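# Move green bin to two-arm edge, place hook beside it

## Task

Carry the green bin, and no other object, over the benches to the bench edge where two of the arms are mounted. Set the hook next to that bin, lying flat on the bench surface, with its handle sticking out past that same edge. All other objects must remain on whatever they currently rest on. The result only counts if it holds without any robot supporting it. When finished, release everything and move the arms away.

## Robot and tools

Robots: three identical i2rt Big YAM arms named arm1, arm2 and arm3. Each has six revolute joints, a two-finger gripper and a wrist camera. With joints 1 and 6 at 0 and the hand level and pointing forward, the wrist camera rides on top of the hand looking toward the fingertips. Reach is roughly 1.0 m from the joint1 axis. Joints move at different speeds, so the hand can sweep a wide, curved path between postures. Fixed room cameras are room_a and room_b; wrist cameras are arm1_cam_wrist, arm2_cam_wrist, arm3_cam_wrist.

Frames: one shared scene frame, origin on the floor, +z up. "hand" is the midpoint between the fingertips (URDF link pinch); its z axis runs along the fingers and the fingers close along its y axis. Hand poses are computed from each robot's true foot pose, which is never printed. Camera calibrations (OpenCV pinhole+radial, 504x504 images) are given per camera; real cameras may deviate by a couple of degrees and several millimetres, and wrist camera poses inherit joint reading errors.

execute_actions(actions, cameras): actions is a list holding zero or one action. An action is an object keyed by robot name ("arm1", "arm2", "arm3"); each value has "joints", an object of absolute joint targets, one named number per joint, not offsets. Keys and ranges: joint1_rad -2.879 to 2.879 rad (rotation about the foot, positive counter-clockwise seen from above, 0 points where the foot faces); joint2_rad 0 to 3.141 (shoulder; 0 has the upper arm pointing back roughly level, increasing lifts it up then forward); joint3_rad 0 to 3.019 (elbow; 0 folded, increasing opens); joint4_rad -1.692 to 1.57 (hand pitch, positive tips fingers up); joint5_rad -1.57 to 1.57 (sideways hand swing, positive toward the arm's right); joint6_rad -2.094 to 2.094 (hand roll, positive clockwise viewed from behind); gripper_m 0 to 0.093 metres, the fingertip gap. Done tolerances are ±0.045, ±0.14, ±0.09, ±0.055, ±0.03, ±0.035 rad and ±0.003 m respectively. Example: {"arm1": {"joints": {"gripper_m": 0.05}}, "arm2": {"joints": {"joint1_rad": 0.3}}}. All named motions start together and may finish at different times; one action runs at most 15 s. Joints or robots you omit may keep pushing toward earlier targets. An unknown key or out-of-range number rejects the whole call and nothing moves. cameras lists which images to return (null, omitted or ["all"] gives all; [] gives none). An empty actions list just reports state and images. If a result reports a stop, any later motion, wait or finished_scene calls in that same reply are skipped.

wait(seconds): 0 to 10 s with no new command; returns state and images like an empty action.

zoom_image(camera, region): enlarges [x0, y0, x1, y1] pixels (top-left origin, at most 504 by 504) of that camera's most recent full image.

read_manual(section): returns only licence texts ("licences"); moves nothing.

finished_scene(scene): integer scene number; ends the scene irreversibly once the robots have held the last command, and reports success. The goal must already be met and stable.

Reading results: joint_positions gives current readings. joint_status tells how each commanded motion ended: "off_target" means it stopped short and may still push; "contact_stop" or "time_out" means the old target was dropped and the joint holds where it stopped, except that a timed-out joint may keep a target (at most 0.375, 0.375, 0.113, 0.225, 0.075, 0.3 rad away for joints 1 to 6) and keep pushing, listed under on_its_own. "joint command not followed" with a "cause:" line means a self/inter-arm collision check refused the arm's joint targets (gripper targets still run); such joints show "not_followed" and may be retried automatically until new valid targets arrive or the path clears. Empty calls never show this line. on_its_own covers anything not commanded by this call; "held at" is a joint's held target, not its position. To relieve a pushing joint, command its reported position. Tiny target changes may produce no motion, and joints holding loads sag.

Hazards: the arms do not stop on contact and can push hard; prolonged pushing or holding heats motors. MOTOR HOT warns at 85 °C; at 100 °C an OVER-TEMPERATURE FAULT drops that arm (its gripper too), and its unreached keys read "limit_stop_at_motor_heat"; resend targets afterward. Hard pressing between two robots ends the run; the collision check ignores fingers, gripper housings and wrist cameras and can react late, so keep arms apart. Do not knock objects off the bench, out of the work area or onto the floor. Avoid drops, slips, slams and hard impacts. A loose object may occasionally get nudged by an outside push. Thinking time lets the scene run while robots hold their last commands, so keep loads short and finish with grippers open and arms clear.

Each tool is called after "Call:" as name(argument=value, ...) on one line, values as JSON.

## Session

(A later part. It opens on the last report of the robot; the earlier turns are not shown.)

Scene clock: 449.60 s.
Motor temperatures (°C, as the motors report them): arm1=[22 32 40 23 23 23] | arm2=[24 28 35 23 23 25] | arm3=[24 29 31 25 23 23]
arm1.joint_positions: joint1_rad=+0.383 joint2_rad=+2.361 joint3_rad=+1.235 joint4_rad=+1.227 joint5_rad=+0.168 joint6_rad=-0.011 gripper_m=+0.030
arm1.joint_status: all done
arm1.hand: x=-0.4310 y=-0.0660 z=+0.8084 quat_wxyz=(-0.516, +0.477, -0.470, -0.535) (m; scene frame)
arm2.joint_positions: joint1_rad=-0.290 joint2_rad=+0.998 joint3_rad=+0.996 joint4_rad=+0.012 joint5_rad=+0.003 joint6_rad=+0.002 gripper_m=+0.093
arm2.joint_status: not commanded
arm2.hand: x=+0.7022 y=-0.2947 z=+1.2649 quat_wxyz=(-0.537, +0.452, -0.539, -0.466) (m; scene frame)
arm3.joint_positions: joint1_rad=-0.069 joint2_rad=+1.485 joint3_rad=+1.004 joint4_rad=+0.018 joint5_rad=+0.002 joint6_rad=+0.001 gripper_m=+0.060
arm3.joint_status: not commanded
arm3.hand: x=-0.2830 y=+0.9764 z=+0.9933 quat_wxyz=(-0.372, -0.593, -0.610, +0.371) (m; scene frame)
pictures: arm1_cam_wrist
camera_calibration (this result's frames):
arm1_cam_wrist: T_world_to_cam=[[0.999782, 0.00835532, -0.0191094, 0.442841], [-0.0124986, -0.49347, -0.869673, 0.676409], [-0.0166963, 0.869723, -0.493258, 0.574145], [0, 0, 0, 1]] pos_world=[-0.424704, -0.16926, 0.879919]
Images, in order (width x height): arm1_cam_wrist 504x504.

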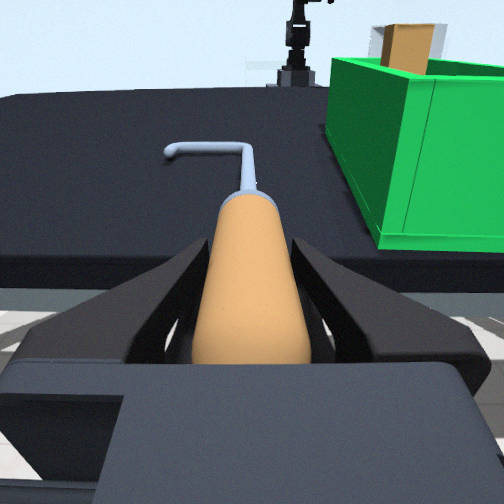

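Call:
execute_actions(actions=[{"arm1":{"joints":{"joint2_rad":2.375}}}], cameras=[])

Call:
execute_actions(actions=[{"arm1":{"joints":{"gripper_m":0.09}}}], cameras=["arm1_cam_wrist"])

Scene clock: 454.87 s.
Motor temperatures (°C, as the motors report them): arm1=[22 32 39 23 23 23] | arm2=[24 28 35 23 23 25] | arm3=[24 29 31 25 23 23]
arm1.joint_positions: joint1_rad=+0.383 joint2_rad=+2.377 joint3_rad=+1.235 joint4_rad=+1.232 joint5_rad=+0.168 joint6_rad=-0.011 gripper_m=+0.030
arm1.joint_status: all done
arm1.hand: x=-0.4307 y=-0.0677 z=+0.7983 quat_wxyz=(-0.514, +0.480, -0.472, -0.532) (m; scene frame)
arm2.joint_positions: joint1_rad=-0.290 joint2_rad=+0.998 joint3_rad=+0.996 joint4_rad=+0.012 joint5_rad=+0.003 joint6_rad=+0.002 gripper_m=+0.093
arm2.joint_status: not commanded
arm2.hand: x=+0.7022 y=-0.2947 z=+1.2649 quat_wxyz=(-0.537, +0.452, -0.539, -0.466) (m; scene frame)
arm3.joint_positions: joint1_rad=-0.069 joint2_rad=+1.485 joint3_rad=+1.004 joint4_rad=+0.018 joint5_rad=+0.002 joint6_rad=+0.001 gripper_m=+0.060
arm3.joint_status: not commanded
arm3.hand: x=-0.2830 y=+0.9764 z=+0.9933 quat_wxyz=(-0.372, -0.593, -0.610, +0.371) (m; scene frame)
pictures: none
No camera images: the call's "cameras" was empty. Leave "cameras" out to get every camera's image.

Scene clock: 455.53 s.
Motor temperatures (°C, as the motors report them): arm1=[22 32 39 23 23 23] | arm2=[24 28 35 23 23 25] | arm3=[24 29 31 25 23 23]
arm1.joint_positions: joint1_rad=+0.383 joint2_rad=+2.377 joint3_rad=+1.238 joint4_rad=+1.232 joint5_rad=+0.168 joint6_rad=-0.011 gripper_m=+0.090
arm1.joint_status: all done
arm1.hand: x=-0.4308 y=-0.0668 z=+0.7994 quat_wxyz=(-0.514, +0.479, -0.472, -0.533) (m; scene frame)
arm2.joint_positions: joint1_rad=-0.290 joint2_rad=+0.998 joint3_rad=+0.996 joint4_rad=+0.012 joint5_rad=+0.003 joint6_rad=+0.002 gripper_m=+0.093
arm2.joint_status: not commanded
arm2.hand: x=+0.7022 y=-0.2947 z=+1.2649 quat_wxyz=(-0.537, +0.452, -0.539, -0.466) (m; scene frame)
arm3.joint_positions: joint1_rad=-0.069 joint2_rad=+1.485 joint3_rad=+1.004 joint4_rad=+0.018 joint5_rad=+0.002 joint6_rad=+0.001 gripper_m=+0.060
arm3.joint_status: not commanded
arm3.hand: x=-0.2830 y=+0.9764 z=+0.9933 quat_wxyz=(-0.372, -0.593, -0.610, +0.371) (m; scene frame)
pictures: arm1_cam_wrist
camera_calibration (this result's frames):
arm1_cam_wrist: T_world_to_cam=[[0.999802, 0.00829289, -0.0180808, 0.441732], [-0.0115133, -0.499976, -0.865963, 0.665224], [-0.0162213, 0.866, -0.499781, 0.575676], [0, 0, 0, 1]] pos_world=[-0.424648, -0.169603, 0.871758]
Images, in order (width x height): arm1_cam_wrist 504x504.

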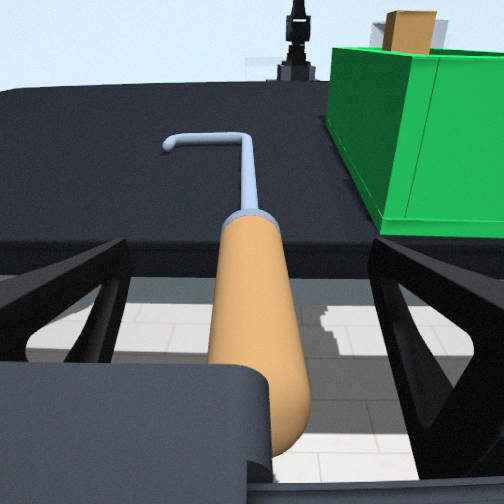

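Call:
execute_actions(actions=[{"arm1":{"joints":{"joint2_rad":1.7,"joint3_rad":1.0}},"arm3":{"joints":{"joint2_rad":1.0}}}], cameras=["room_b"])

Call:
finished_scene(scene=1)

Scene clock: 465.63 s.
Motor temperatures (°C, as the motors report them): arm1=[22 32 37 23 23 23] | arm2=[24 28 35 23 23 25] | arm3=[24 29 31 25 23 23]
arm1.joint_positions: joint1_rad=+0.383 joint2_rad=+1.700 joint3_rad=+1.001 joint4_rad=+1.246 joint5_rad=+0.168 joint6_rad=-0.011 gripper_m=+0.090
arm1.joint_status: all done
arm1.hand: x=-0.4083 y=-0.1722 z=+1.1580 quat_wxyz=(-0.587, +0.329, -0.365, -0.644) (m; scene frame)
arm2.joint_positions: joint1_rad=-0.290 joint2_rad=+0.998 joint3_rad=+0.996 joint4_rad=+0.012 joint5_rad=+0.003 joint6_rad=+0.002 gripper_m=+0.093
arm2.joint_status: not commanded
arm2.hand: x=+0.7022 y=-0.2947 z=+1.2649 quat_wxyz=(-0.537, +0.452, -0.539, -0.466) (m; scene frame)
arm3.joint_positions: joint1_rad=-0.069 joint2_rad=+0.999 joint3_rad=+0.995 joint4_rad=+0.013 joint5_rad=+0.002 joint6_rad=+0.001 gripper_m=+0.060
arm3.joint_status: all done
arm3.hand: x=-0.2826 y=+1.0901 z=+1.2532 quat_wxyz=(-0.505, -0.489, -0.506, +0.499) (m; scene frame)
pictures: room_b
Images, in order (width x height): room_b 504x504.

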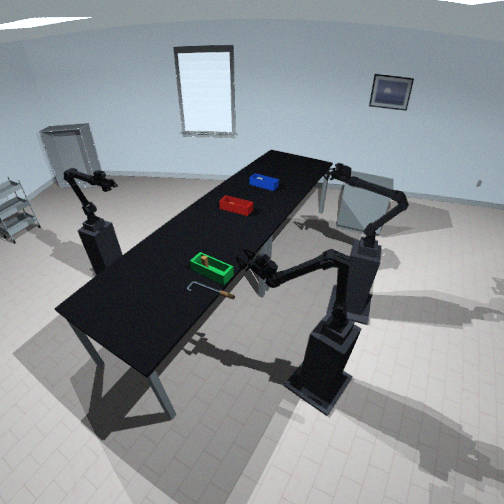

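The scene is finished: the task was done.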